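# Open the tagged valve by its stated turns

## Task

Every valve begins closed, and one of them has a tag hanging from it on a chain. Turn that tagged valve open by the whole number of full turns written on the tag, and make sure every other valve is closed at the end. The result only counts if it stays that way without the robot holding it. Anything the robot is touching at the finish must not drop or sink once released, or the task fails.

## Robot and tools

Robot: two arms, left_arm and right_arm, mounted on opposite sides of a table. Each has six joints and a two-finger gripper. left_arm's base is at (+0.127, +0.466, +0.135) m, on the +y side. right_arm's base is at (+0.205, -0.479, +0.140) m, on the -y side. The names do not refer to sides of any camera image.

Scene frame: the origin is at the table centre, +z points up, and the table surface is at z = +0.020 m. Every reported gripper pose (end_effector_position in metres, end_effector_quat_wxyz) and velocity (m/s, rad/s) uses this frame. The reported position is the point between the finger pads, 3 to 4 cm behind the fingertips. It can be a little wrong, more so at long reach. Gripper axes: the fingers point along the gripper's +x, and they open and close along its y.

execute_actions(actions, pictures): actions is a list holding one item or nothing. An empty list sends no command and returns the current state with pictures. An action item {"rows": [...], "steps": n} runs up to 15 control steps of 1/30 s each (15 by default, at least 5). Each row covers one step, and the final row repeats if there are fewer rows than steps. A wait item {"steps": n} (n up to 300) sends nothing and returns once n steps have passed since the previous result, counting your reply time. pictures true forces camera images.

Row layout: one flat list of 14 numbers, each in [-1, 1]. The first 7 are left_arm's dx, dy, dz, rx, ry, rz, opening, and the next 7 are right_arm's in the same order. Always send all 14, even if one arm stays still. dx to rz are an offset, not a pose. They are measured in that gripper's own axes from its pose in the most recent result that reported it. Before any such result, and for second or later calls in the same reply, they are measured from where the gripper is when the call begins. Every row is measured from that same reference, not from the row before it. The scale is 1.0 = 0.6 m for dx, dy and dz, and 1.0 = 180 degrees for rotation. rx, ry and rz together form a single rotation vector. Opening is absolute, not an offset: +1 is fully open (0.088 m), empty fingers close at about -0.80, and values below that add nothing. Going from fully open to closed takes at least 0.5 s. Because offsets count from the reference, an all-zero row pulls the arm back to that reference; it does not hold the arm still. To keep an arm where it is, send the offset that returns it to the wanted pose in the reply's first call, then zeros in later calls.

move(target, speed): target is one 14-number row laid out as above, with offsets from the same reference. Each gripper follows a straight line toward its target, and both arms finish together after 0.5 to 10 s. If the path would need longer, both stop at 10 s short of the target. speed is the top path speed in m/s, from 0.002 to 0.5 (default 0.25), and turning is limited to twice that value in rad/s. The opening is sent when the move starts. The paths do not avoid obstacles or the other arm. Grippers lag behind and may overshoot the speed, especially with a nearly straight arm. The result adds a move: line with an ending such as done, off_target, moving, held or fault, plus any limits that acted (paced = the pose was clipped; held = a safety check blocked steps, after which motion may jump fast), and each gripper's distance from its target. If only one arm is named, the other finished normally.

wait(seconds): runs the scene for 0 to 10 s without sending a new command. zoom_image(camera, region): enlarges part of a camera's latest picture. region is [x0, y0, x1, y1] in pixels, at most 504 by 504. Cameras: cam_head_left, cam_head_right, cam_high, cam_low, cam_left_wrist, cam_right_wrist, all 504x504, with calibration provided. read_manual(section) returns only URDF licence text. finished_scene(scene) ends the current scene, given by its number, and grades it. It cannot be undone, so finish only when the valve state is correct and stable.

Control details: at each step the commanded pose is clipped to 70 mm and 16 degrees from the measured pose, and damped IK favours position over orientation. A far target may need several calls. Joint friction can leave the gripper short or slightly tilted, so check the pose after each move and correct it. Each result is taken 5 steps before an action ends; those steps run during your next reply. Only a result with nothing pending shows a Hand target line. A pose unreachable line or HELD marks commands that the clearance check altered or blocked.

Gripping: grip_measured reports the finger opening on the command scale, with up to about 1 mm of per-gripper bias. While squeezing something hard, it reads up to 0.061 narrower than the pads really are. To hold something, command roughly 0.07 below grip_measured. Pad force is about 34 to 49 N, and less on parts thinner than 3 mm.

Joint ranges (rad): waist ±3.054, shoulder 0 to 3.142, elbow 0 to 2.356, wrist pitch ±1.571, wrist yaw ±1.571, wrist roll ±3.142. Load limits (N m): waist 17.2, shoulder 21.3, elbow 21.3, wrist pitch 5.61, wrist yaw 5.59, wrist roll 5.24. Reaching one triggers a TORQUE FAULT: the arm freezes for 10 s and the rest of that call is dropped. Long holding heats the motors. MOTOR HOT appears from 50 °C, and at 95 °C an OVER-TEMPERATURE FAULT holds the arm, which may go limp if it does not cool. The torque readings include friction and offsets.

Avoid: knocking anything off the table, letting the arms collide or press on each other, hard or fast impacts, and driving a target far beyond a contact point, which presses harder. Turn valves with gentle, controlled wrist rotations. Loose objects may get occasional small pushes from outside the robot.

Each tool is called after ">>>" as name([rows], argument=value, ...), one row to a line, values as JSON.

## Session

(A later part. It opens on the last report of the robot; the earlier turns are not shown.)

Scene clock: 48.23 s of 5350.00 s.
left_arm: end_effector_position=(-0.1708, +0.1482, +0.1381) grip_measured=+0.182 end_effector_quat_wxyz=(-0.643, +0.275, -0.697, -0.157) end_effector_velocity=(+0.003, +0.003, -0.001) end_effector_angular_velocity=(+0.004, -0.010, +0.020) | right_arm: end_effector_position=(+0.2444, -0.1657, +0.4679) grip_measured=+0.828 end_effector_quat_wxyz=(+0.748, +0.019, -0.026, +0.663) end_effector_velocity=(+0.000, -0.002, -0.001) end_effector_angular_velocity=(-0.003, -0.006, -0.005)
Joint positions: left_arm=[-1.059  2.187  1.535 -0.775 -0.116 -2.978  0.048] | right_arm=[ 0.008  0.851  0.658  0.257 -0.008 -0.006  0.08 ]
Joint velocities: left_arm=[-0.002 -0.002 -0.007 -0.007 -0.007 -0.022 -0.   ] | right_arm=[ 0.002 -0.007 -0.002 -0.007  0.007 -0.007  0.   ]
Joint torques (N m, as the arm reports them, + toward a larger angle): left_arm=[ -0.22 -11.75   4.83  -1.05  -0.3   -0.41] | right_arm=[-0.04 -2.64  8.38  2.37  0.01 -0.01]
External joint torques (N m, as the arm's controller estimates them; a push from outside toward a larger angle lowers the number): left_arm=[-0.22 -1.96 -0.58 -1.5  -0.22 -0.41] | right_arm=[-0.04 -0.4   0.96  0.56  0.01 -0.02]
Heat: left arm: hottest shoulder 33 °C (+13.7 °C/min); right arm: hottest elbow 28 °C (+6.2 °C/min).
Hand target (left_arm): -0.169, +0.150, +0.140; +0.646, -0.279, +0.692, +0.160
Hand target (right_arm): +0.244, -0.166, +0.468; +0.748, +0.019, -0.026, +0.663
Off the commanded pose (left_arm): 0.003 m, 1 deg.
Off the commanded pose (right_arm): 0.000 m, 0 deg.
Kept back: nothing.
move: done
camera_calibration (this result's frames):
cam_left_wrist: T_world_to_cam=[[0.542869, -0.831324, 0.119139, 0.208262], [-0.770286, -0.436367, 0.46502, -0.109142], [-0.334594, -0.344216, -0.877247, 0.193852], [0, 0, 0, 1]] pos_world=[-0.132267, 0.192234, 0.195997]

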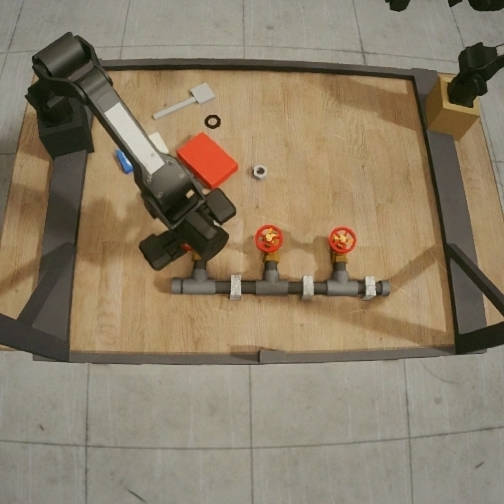

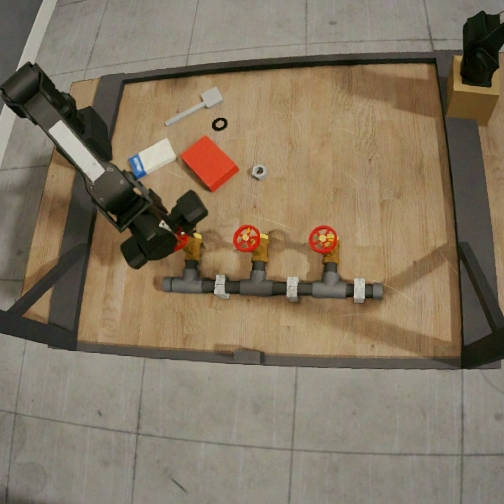

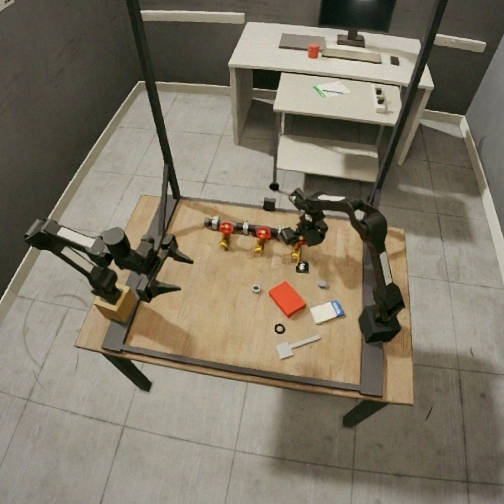

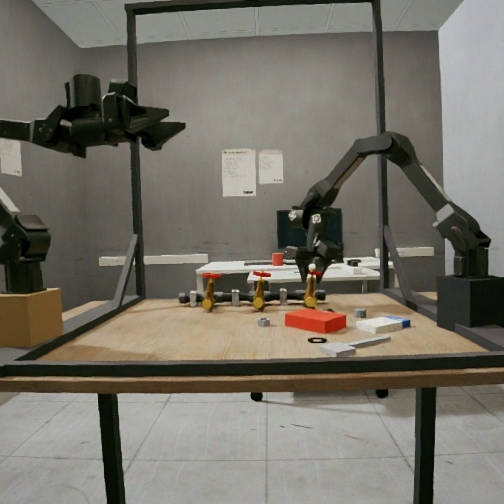

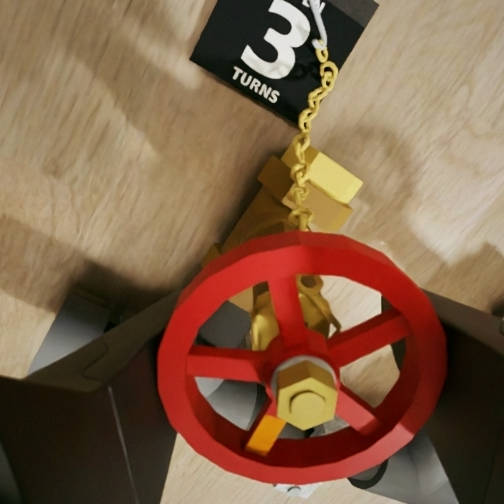

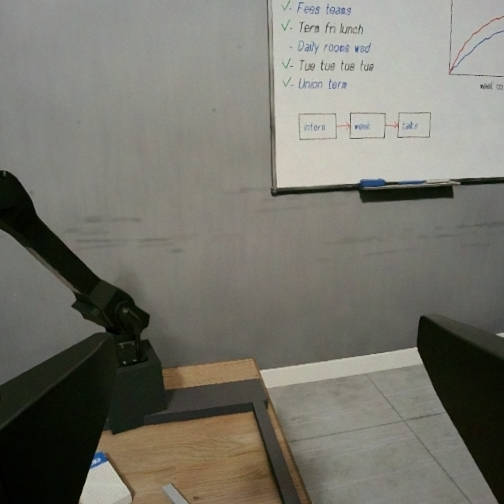

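>>> move(target=[0,0,0,0,0,0,0.6,0,0,0,0,0,0,0.83])

>>> move(target=[0,0,0,0.6,0,0,0.6,0,0,0,0,0,0,0.83], speed=0.5)

>>> move(target=[0,0,0,0,0,0,0.16,0,0,0,0,0,0,0.83])

>>> move(target=[0,0,0,-0.56,0,0,0.16,0,0,0,0,0,0,0.83], speed=0.5)

>>> move(target=[0,0,0,0,0,0,0.8,0,0,0,0,0,0,0.83])

>>> move(target=[-0.12,0,0,0,0,0,0.8,0,0,0,0,0,0,0.83], speed=0.15)

Scene clock: 49.20 s of 5350.00 s.
left_arm: end_effector_position=(-0.1704, +0.1484, +0.1378) grip_measured=+0.596 end_effector_quat_wxyz=(-0.644, +0.276, -0.696, -0.158) end_effector_velocity=(+0.000, +0.000, +0.004) end_effector_angular_velocity=(-0.007, -0.005, -0.009) | right_arm: end_effector_position=(+0.2444, -0.1657, +0.4679) grip_measured=+0.828 end_effector_quat_wxyz=(+0.748, +0.019, -0.026, +0.663) end_effector_velocity=(-0.000, -0.000, -0.002) end_effector_angular_velocity=(-0.008, -0.007, +0.004)
Joint positions: left_arm=[-1.059  2.187  1.535 -0.776 -0.116 -2.981  0.068] | right_arm=[ 0.008  0.851  0.658  0.257 -0.008 -0.006  0.08 ]
Joint velocities: left_arm=[-0.002 -0.007  0.002 -0.007 -0.007  0.007  0.   ] | right_arm=[-0.002 -0.002 -0.002 -0.007 -0.007 -0.007 -0.   ]
Joint torques (N m, as the arm reports them, + toward a larger angle): left_arm=[ -0.04 -10.94   4.65   0.24  -0.04   0.13] | right_arm=[ 0.   -2.63  8.34  2.37  0.01 -0.01]
External joint torques (N m, as the arm's controller estimates them; a push from outside toward a larger angle lowers the number): left_arm=[-0.04 -1.04 -0.88 -0.25  0.04  0.12] | right_arm=[ 0.   -0.42  0.93  0.56  0.01 -0.02]
Heat: left arm: hottest shoulder 33 °C (+13.4 °C/min); right arm: hottest elbow 28 °C (+6.1 °C/min).
Hand target (left_arm): -0.171, +0.148, +0.138; +0.644, -0.275, +0.697, +0.157
Hand target (right_arm): +0.244, -0.166, +0.468; +0.748, +0.019, -0.026, +0.663
Off the commanded pose (left_arm): 0.001 m, 0 deg.
Off the commanded pose (right_arm): 0.000 m, 0 deg.
Kept back: nothing.
move: done
camera_calibration (this result's frames):
cam_left_wrist: T_world_to_cam=[[0.54526, -0.829767, 0.119075, 0.208458], [-0.76967, -0.439284, 0.463289, -0.107829], [-0.332115, -0.344261, -0.878171, 0.194295], [0, 0, 0, 1]] pos_world=[-0.132128, 0.192492, 0.195758]

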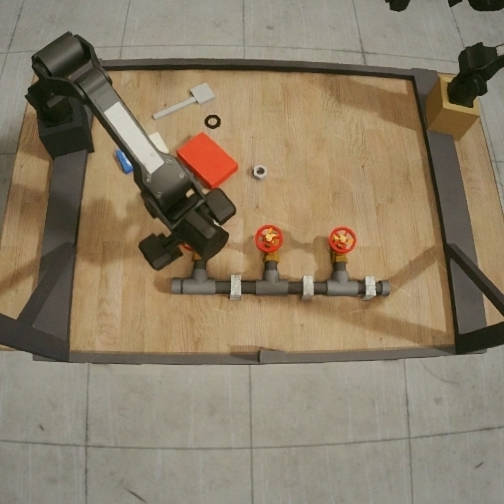

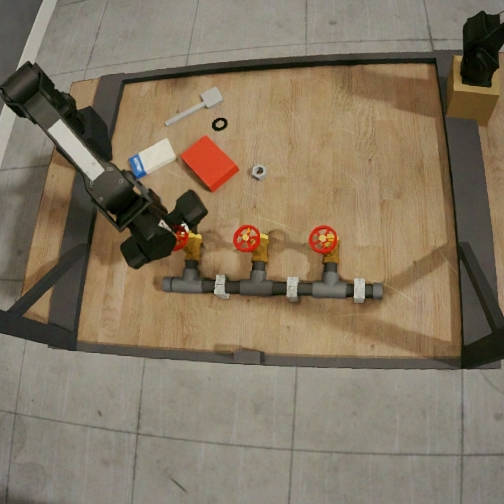

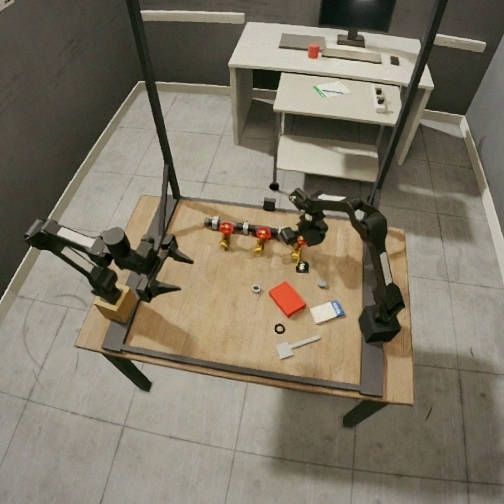

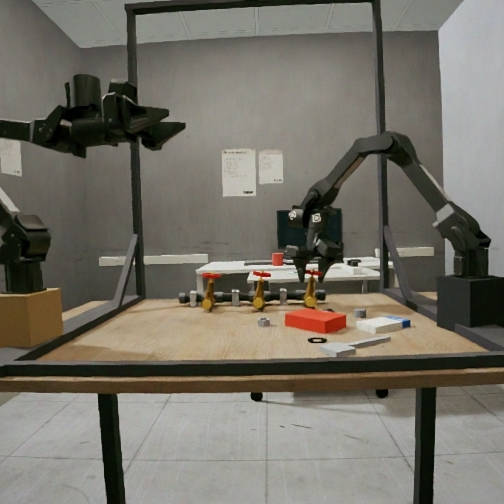

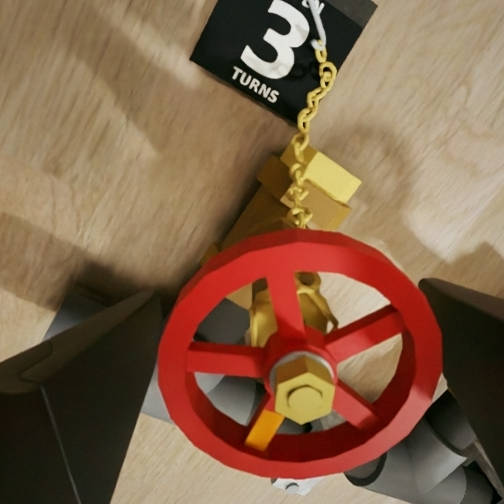

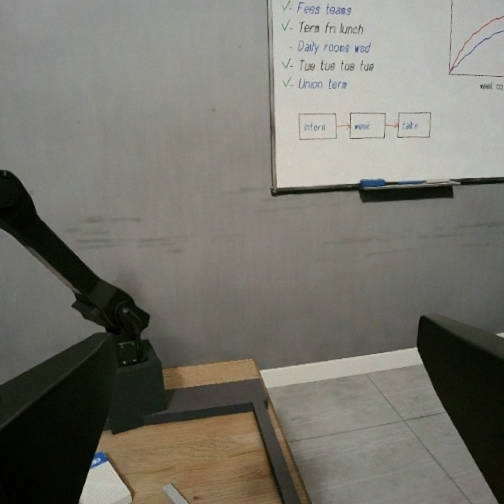

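Scene clock: 51.73 s of 5350.00 s.
left_arm: end_effector_position=(-0.1704, +0.1484, +0.1378) grip_measured=+0.597 end_effector_quat_wxyz=(+0.603, +0.357, +0.538, -0.468) end_effector_velocity=(-0.001, -0.001, +0.001) end_effector_angular_velocity=(-0.021, -0.011, -0.011) | right_arm: end_effector_position=(+0.2444, -0.1657, +0.4679) grip_measured=+0.828 end_effector_quat_wxyz=(+0.748, +0.019, -0.026, +0.663) end_effector_velocity=(+0.001, -0.000, -0.005) end_effector_angular_velocity=(-0.024, -0.019, -0.001)
Joint positions: left_arm=[-1.059  2.187  1.535 -0.776 -0.116 -1.103  0.068] | right_arm=[ 0.008  0.851  0.658  0.257 -0.008 -0.006  0.08 ]
Joint velocities: left_arm=[-0.007 -0.002 -0.002  0.007 -0.022  0.007 -0.   ] | right_arm=[-0.007 -0.002 -0.002 -0.022 -0.007 -0.022 -0.   ]
Joint torques (N m, as the arm reports them, + toward a larger angle): left_arm=[  0.02 -11.14   4.85   0.25  -0.11   0.28] | right_arm=[ 0.   -2.64  8.33  2.37  0.01 -0.01]
External joint torques (N m, as the arm's controller estimates them; a push from outside toward a larger angle lowers the number): left_arm=[ 0.07 -1.29 -0.66 -0.29  0.03  0.28] | right_arm=[ 0.01 -0.43  0.92  0.57  0.   -0.02]
Heat: left arm: hottest shoulder 34 °C (+13.9 °C/min); right arm: hottest elbow 29 °C (+7.0 °C/min).
Hand target (left_arm): -0.170, +0.148, +0.138; +0.602, +0.359, +0.537, -0.470
Hand target (right_arm): +0.244, -0.166, +0.468; +0.748, +0.019, -0.026, +0.663
Off the commanded pose (left_arm): 0.000 m, 0 deg.
Off the commanded pose (right_arm): 0.000 m, 0 deg.
Kept back: nothing.
move: done
camera_calibration (this result's frames):
cam_left_wrist: T_world_to_cam=[[-0.9637, -0.263533, 0.0428104, -0.122204], [-0.250328, 0.947631, 0.198322, -0.188659], [-0.0928329, 0.180407, -0.979201, 0.171122], [0, 0, 0, 1]] pos_world=[-0.149109, 0.115703, 0.21021]

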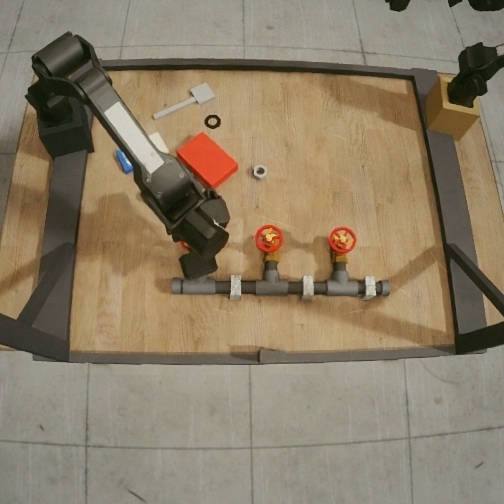

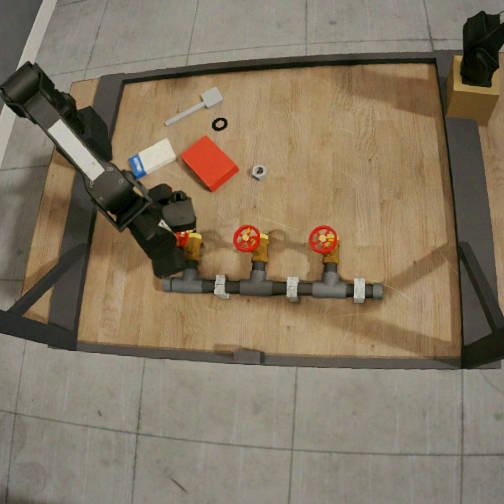

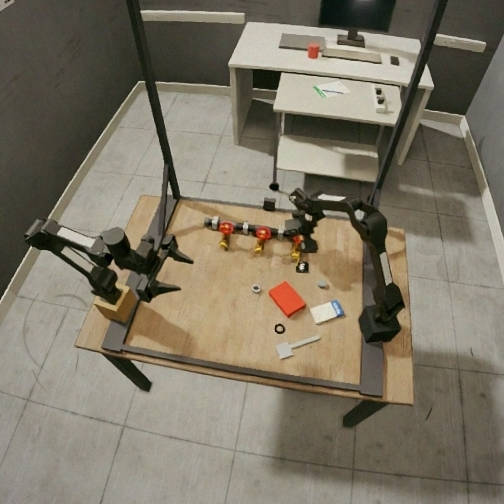

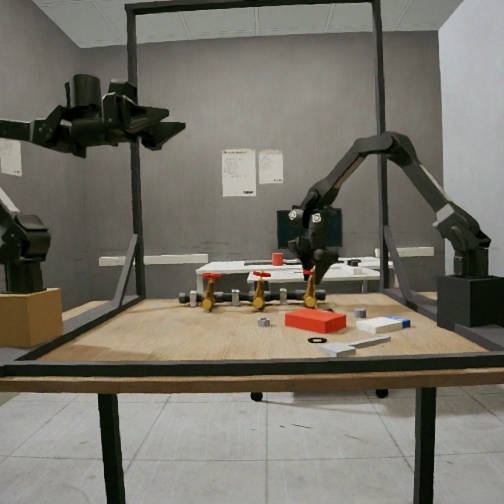

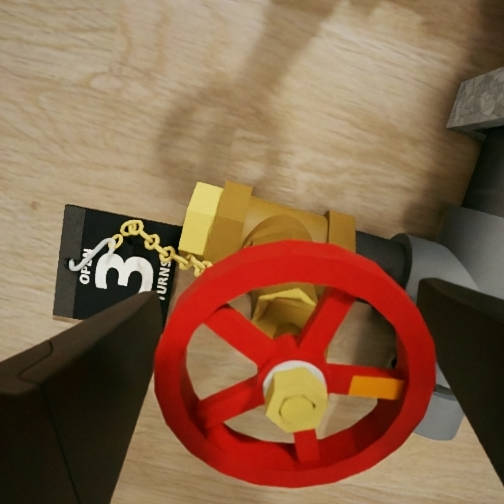

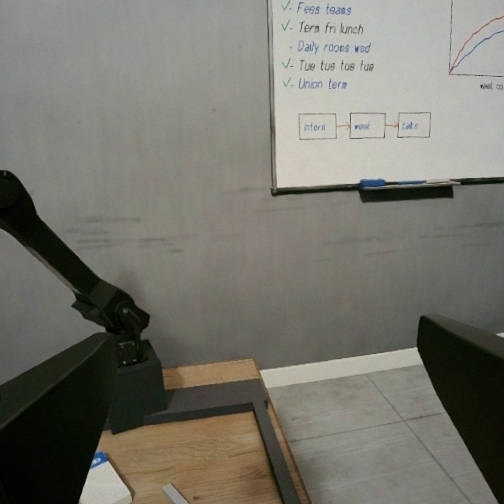

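Scene clock: 52.27 s of 5350.00 s.
left_arm: end_effector_position=(-0.1694, +0.1487, +0.1377) grip_measured=+0.187 end_effector_quat_wxyz=(+0.604, +0.358, +0.538, -0.467) end_effector_velocity=(-0.000, +0.003, +0.000) end_effector_angular_velocity=(+0.010, -0.001, -0.011) | right_arm: end_effector_position=(+0.2444, -0.1657, +0.4679) grip_measured=+0.828 end_effector_quat_wxyz=(+0.748, +0.019, -0.026, +0.663) end_effector_velocity=(-0.003, -0.000, -0.002) end_effector_angular_velocity=(-0.008, -0.008, +0.019)
Joint positions: left_arm=[-1.058  2.187  1.535 -0.781 -0.117 -1.103  0.048] | right_arm=[ 0.008  0.851  0.658  0.257 -0.008 -0.006  0.08 ]
Joint velocities: left_arm=[-0.002 -0.002 -0.002 -0.007  0.007  0.007 -0.   ] | right_arm=[-0.002 -0.002 -0.002 -0.007 -0.022 -0.007 -0.   ]
Joint torques (N m, as the arm reports them, + toward a larger angle): left_arm=[ -0.07 -11.03   4.66   0.57  -0.1   -0.03] | right_arm=[-0.02 -2.65  8.34  2.37 -0.01 -0.02]
External joint torques (N m, as the arm's controller estimates them; a push from outside toward a larger angle lowers the number): left_arm=[-0.06 -1.21 -0.82  0.04  0.04 -0.03] | right_arm=[-0.03 -0.48  0.96  0.57  0.   -0.03]
Heat: left arm: hottest shoulder 34 °C (+13.8 °C/min); right arm: hottest elbow 29 °C (+6.9 °C/min).
Hand target (left_arm): -0.170, +0.148, +0.138; +0.603, +0.357, +0.538, -0.468
Hand target (right_arm): +0.244, -0.166, +0.468; +0.748, +0.019, -0.026, +0.663
Off the commanded pose (left_arm): 0.001 m, 0 deg.
Off the commanded pose (right_arm): 0.000 m, 0 deg.
Kept back: nothing.
move: done
camera_calibration (this result's frames):
cam_left_wrist: T_world_to_cam=[[-0.963712, -0.264146, 0.0385357, -0.120476], [-0.251612, 0.947069, 0.199379, -0.188938], [-0.0891612, 0.182448, -0.979165, 0.171373], [0, 0, 0, 1]] pos_world=[-0.148364, 0.115848, 0.210115]

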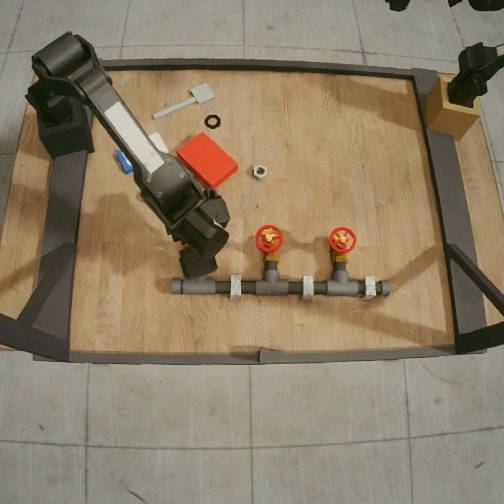

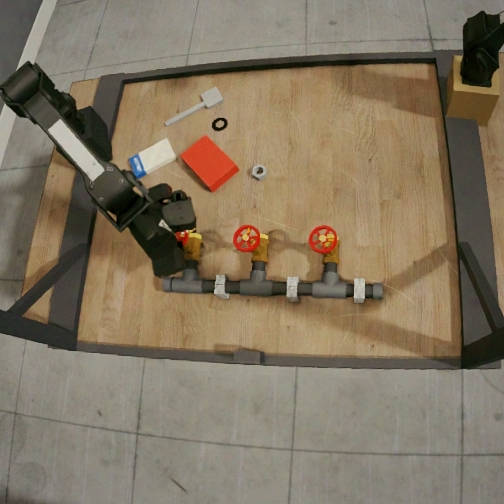

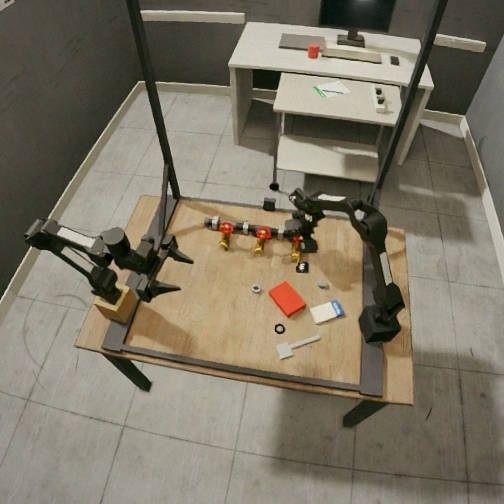

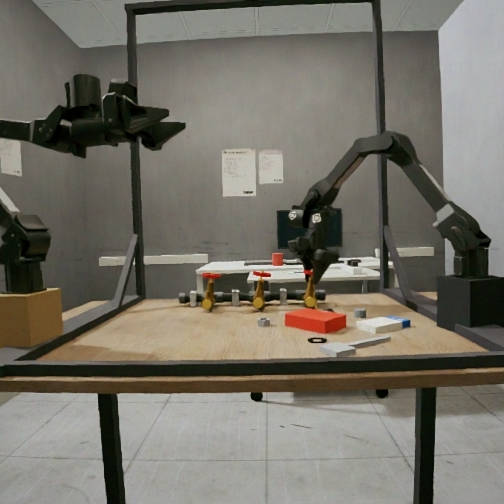

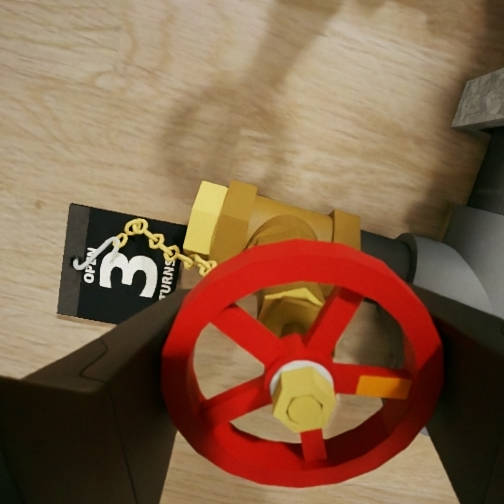

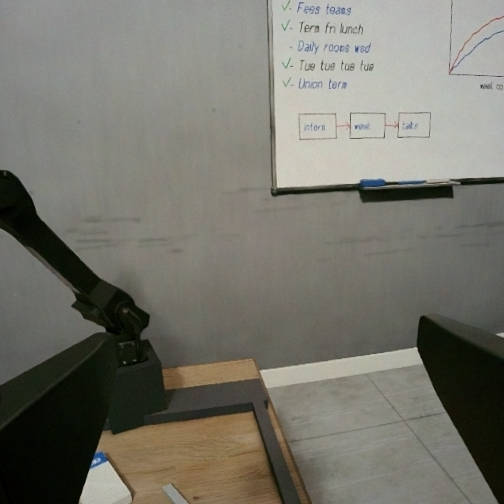

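Scene clock: 54.67 s of 5350.00 s.
left_arm: end_effector_position=(-0.1694, +0.1490, +0.1376) grip_measured=+0.185 end_effector_quat_wxyz=(-0.662, +0.232, -0.704, -0.113) end_effector_velocity=(+0.002, +0.001, +0.000) end_effector_angular_velocity=(+0.000, -0.006, +0.020) | right_arm: end_effector_position=(+0.2444, -0.1657, +0.4679) grip_measured=+0.828 end_effector_quat_wxyz=(+0.748, +0.019, -0.026, +0.663) end_effector_velocity=(-0.001, +0.000, +0.002) end_effector_angular_velocity=(+0.004, -0.024, +0.013)
Joint positions: left_arm=[-1.057  2.187  1.535 -0.782 -0.115 -2.848  0.048] | right_arm=[ 0.008  0.851  0.658  0.257 -0.008 -0.006  0.08 ]
Joint velocities: left_arm=[-0.002 -0.002 -0.002 -0.007 -0.007 -0.022 -0.   ] | right_arm=[-0.007  0.002  0.002  0.007 -0.022 -0.022 -0.   ]
Joint torques (N m, as the arm reports them, + toward a larger angle): left_arm=[ -0.05 -11.03   4.58   0.22  -0.15  -0.44] | right_arm=[-0.01 -2.6   8.36  2.37  0.   -0.01]
External joint torques (N m, as the arm's controller estimates them; a push from outside toward a larger angle lowers the number): left_arm=[ 0.01 -1.25 -0.85 -0.24 -0.06 -0.44] | right_arm=[-0.02 -0.33  0.84  0.53  0.01 -0.02]
Heat: left arm: hottest shoulder 34 °C (+13.2 °C/min); right arm: hottest elbow 29 °C (+6.6 °C/min).
Hand target (left_arm): -0.169, +0.149, +0.138; +0.661, -0.237, +0.703, +0.117
Hand target (right_arm): +0.244, -0.166, +0.468; +0.748, +0.019, -0.026, +0.663
Off the commanded pose (left_arm): 0.000 m, 1 deg.
Off the commanded pose (right_arm): 0.000 m, 0 deg.
Kept back: nothing.
move: done
camera_calibration (this result's frames):
cam_left_wrist: T_world_to_cam=[[0.430081, -0.893416, 0.129759, 0.196953], [-0.832016, -0.336463, 0.441068, -0.129511], [-0.350398, -0.297657, -0.888044, 0.186], [0, 0, 0, 1]] pos_world=[-0.127286, 0.187749, 0.196743]

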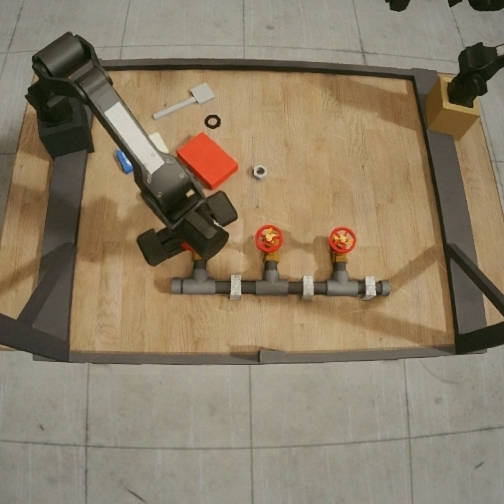

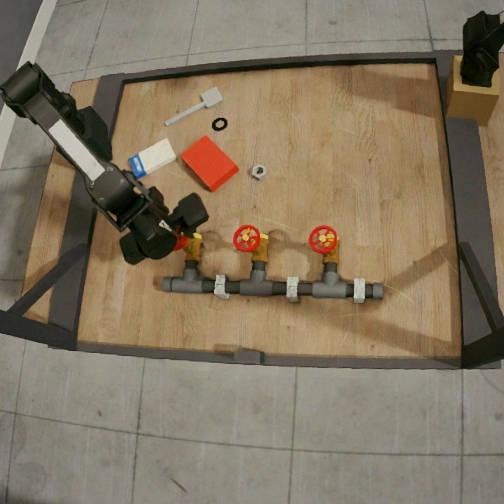

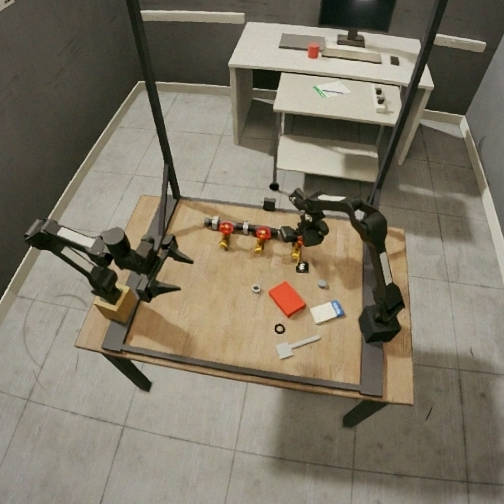

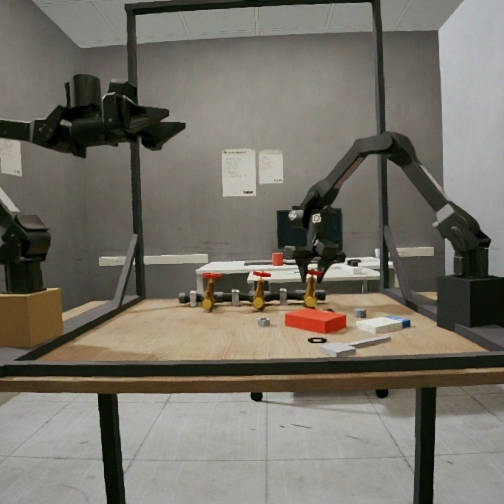

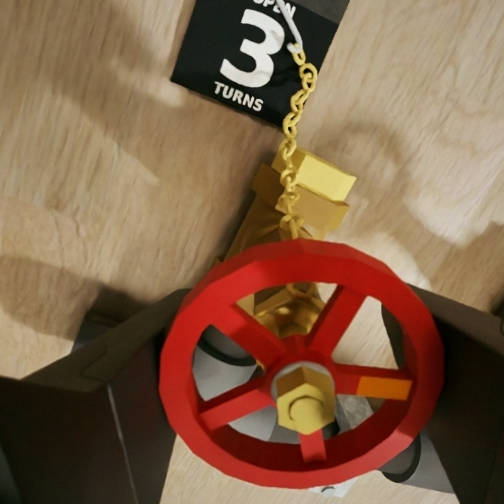

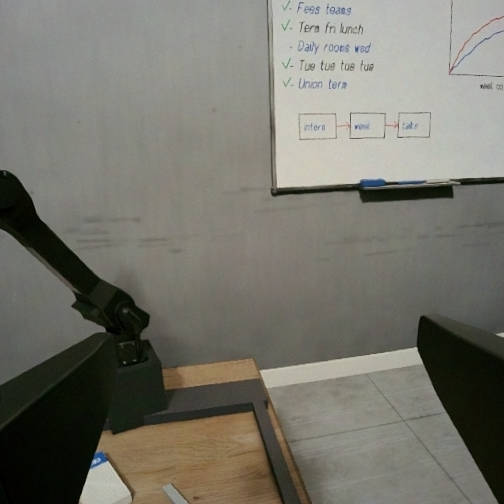

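Scene clock: 55.37 s of 5350.00 s.
left_arm: end_effector_position=(-0.1694, +0.1490, +0.1376) grip_measured=+0.796 end_effector_quat_wxyz=(-0.662, +0.232, -0.703, -0.114) end_effector_velocity=(-0.000, -0.000, -0.001) end_effector_angular_velocity=(-0.007, -0.002, +0.006) | right_arm: end_effector_position=(+0.2444, -0.1657, +0.4679) grip_measured=+0.828 end_effector_quat_wxyz=(+0.748, +0.019, -0.026, +0.663) end_effector_velocity=(+0.002, +0.000, -0.001) end_effector_angular_velocity=(-0.008, -0.006, -0.010)
Joint positions: left_arm=[-1.057  2.187  1.535 -0.782 -0.115 -2.85   0.078] | right_arm=[ 0.008  0.851  0.658  0.257 -0.008 -0.006  0.08 ]
Joint velocities: left_arm=[-0.002  0.002 -0.002  0.007 -0.007 -0.007  0.001] | right_arm=[-0.002  0.002  0.002 -0.007  0.007 -0.007 -0.   ]
Joint torques (N m, as the arm reports them, + toward a larger angle): left_arm=[ -0.14 -11.09   4.61   0.19  -0.11   0.1 ] | right_arm=[-0.02 -2.65  8.29  2.38  0.01 -0.01]
External joint torques (N m, as the arm's controller estimates them; a push from outside toward a larger angle lowers the number): left_arm=[-0.13 -1.36 -0.78 -0.26 -0.02  0.09] | right_arm=[-0.02 -0.47  0.9   0.58  0.01 -0.02]
Heat: left arm: hottest shoulder 34 °C (+13.0 °C/min); right arm: hottest elbow 29 °C (+6.5 °C/min).
Hand target (left_arm): -0.169, +0.149, +0.138; +0.662, -0.232, +0.703, +0.113
Hand target (right_arm): +0.244, -0.166, +0.468; +0.748, +0.019, -0.026, +0.663
Off the commanded pose (left_arm): 0.000 m, 0 deg.
Off the commanded pose (right_arm): 0.000 m, 0 deg.
Kept back: nothing.
move: done
camera_calibration (this result's frames):
cam_left_wrist: T_world_to_cam=[[0.431801, -0.892611, 0.129588, 0.197148], [-0.831235, -0.338038, 0.441338, -0.129181], [-0.350138, -0.298288, -0.887935, 0.186124], [0, 0, 0, 1]] pos_world=[-0.127339, 0.187827, 0.19673]

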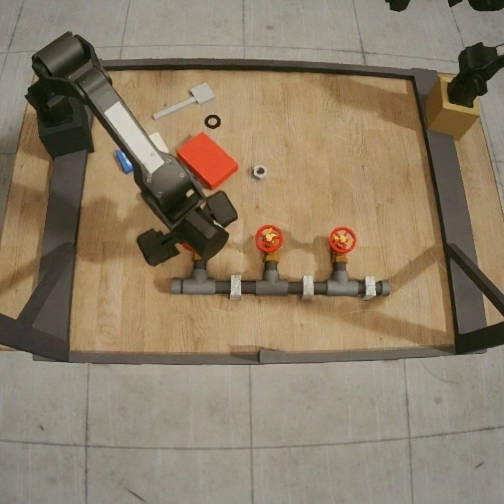

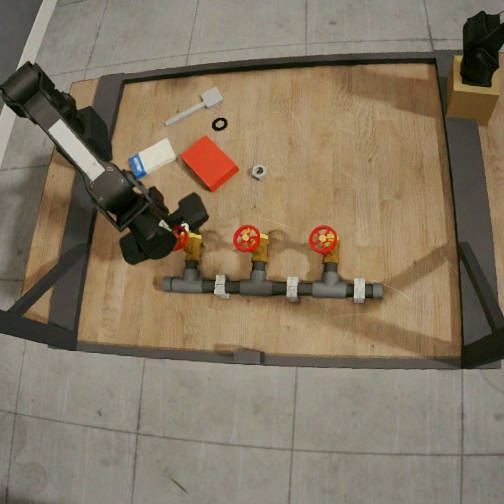

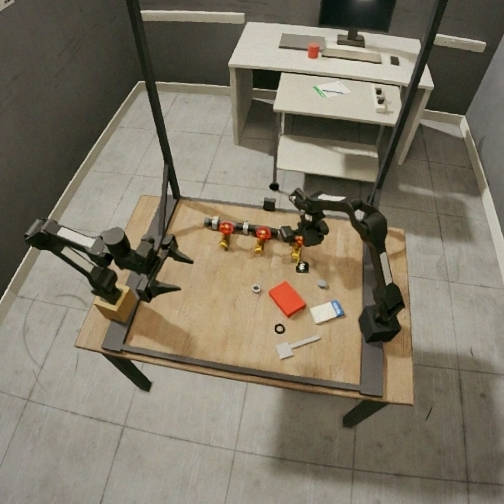

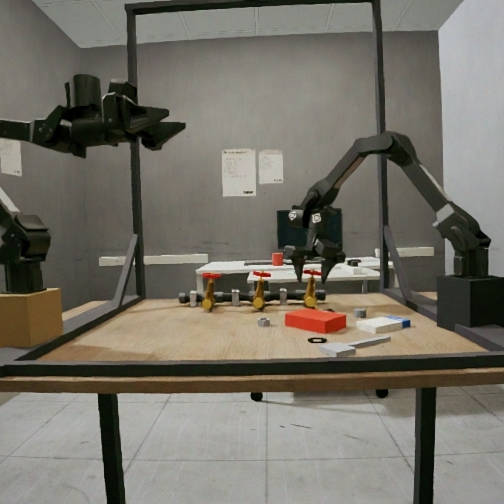

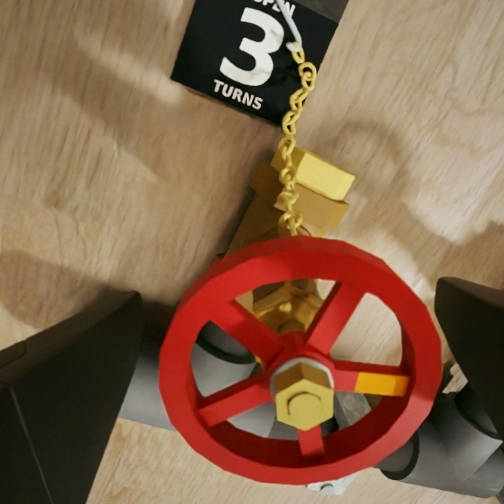

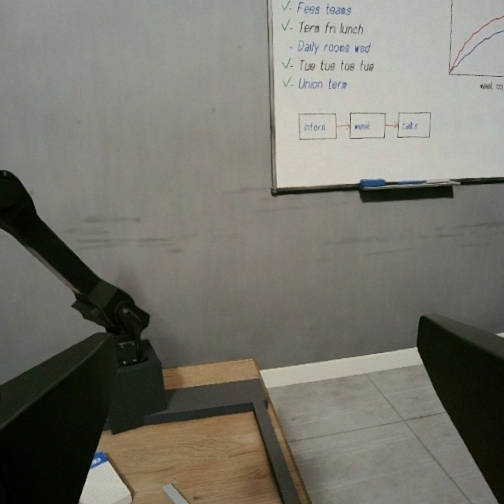

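Scene clock: 56.33 s of 5350.00 s.
left_arm: end_effector_position=(-0.1662, +0.1632, +0.2018) grip_measured=+0.797 end_effector_quat_wxyz=(-0.668, +0.227, -0.699, -0.116) end_effector_velocity=(-0.001, -0.001, +0.004) end_effector_angular_velocity=(-0.010, +0.004, +0.020) | right_arm: end_effector_position=(+0.2444, -0.1657, +0.4679) grip_measured=+0.828 end_effector_quat_wxyz=(+0.748, +0.019, -0.026, +0.663) end_effector_velocity=(-0.000, +0.001, -0.007) end_effector_angular_velocity=(-0.028, -0.004, +0.004)
Joint positions: left_arm=[-1.076  2.08   1.634 -1.009 -0.115 -2.866  0.078] | right_arm=[ 0.008  0.851  0.658  0.257 -0.008 -0.006  0.08 ]
Joint velocities: left_arm=[-0.002 -0.002  0.012 -0.007 -0.007 -0.022  0.   ] | right_arm=[-0.002  0.002 -0.002 -0.022 -0.007 -0.007  0.   ]
Joint torques (N m, as the arm reports them, + toward a larger angle): left_arm=[ -0.27 -11.55   5.91  -0.01  -0.19  -0.16] | right_arm=[-0.05 -2.61  8.28  2.38 -0.01  0.  ]
External joint torques (N m, as the arm's controller estimates them; a push from outside toward a larger angle lowers the number): left_arm=[-0.26 -2.21  0.24 -0.42 -0.1  -0.17] | right_arm=[-0.08 -0.51  0.98  0.61  0.   -0.01]
Heat: left arm: hottest shoulder 34 °C (+12.8 °C/min); right arm: hottest elbow 29 °C (+6.4 °C/min).
Hand target (left_arm): -0.169, +0.162, +0.209; +0.662, -0.232, +0.703, +0.114
Hand target (right_arm): +0.244, -0.166, +0.468; +0.748, +0.019, -0.026, +0.663
Off the commanded pose (left_arm): 0.007 m, 1 deg.
Off the commanded pose (right_arm): 0.000 m, 0 deg.
Kept back: nothing.
move: done
camera_calibration (this result's frames):
cam_left_wrist: T_world_to_cam=[[0.427689, -0.895681, 0.12181, 0.201519], [-0.837459, -0.341908, 0.426334, -0.147457], [-0.340211, -0.284349, -0.896327, 0.249563], [0, 0, 0, 1]] pos_world=[-0.124773, 0.201043, 0.262009]

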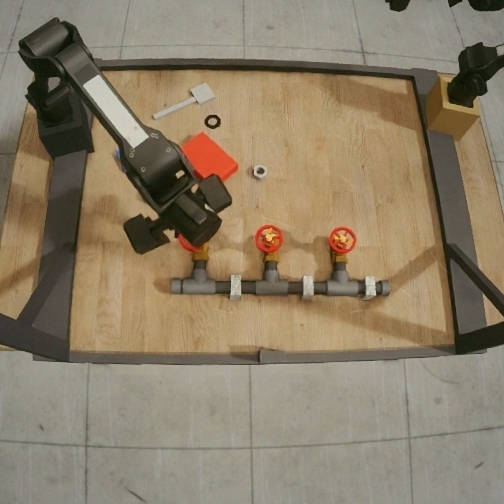

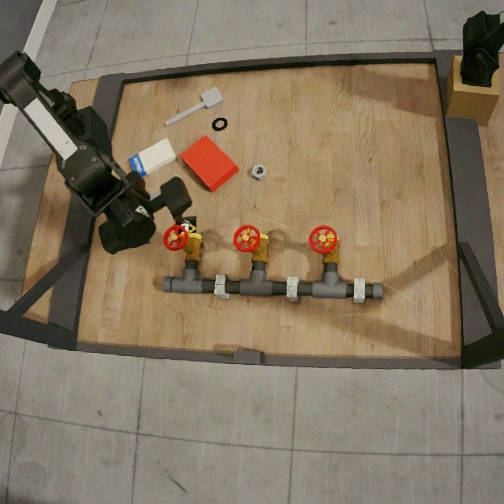

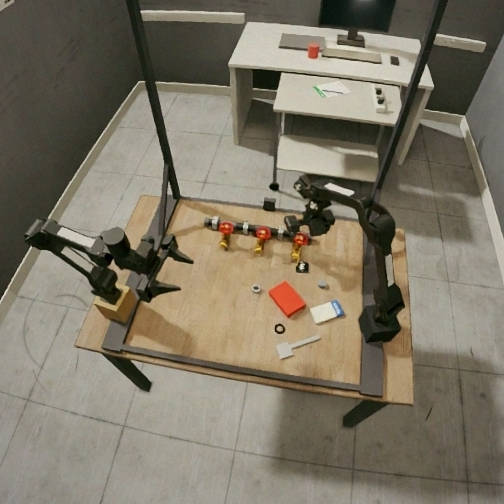

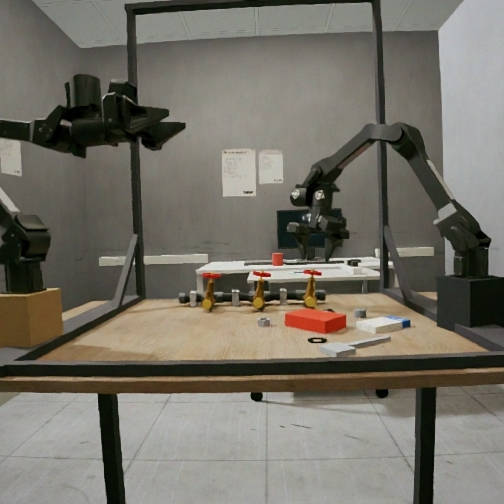

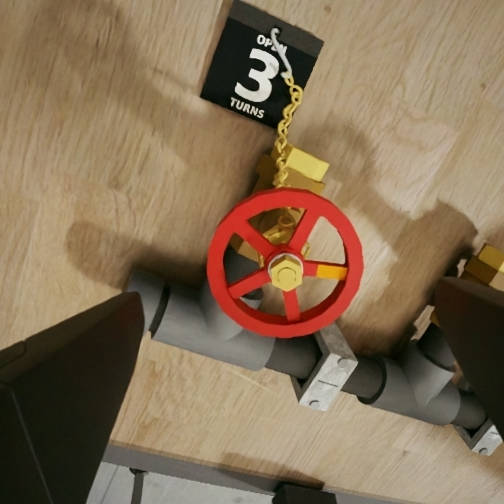

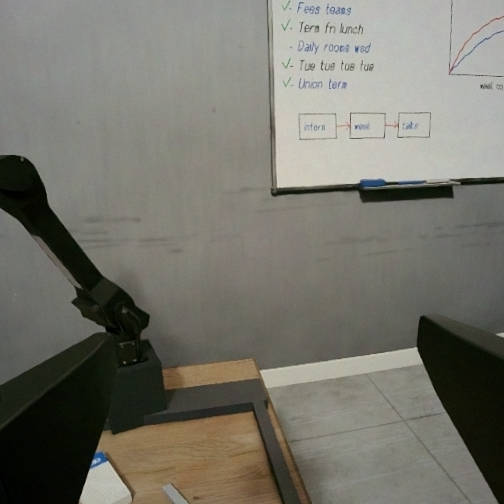

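>>> zoom_image(camera="cam_head_right", region=[140, 200, 280, 310])

Region (140, 200, 280, 310) of cam_head_right's 504x504 image, scaled by 3.600, with more detail than that image has; it fills the top 396 rows of this view, and the rest is white.

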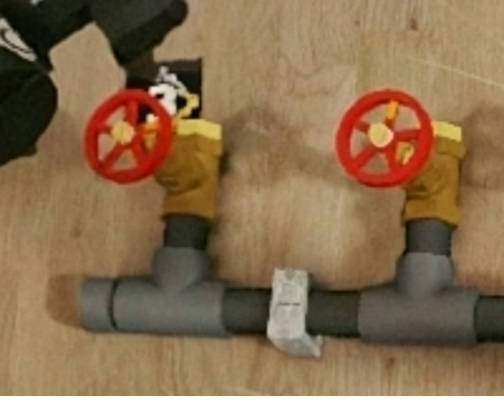

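Matches the start orientation.

>>> finished_scene(scene=1)

The scene is finished: the task was done.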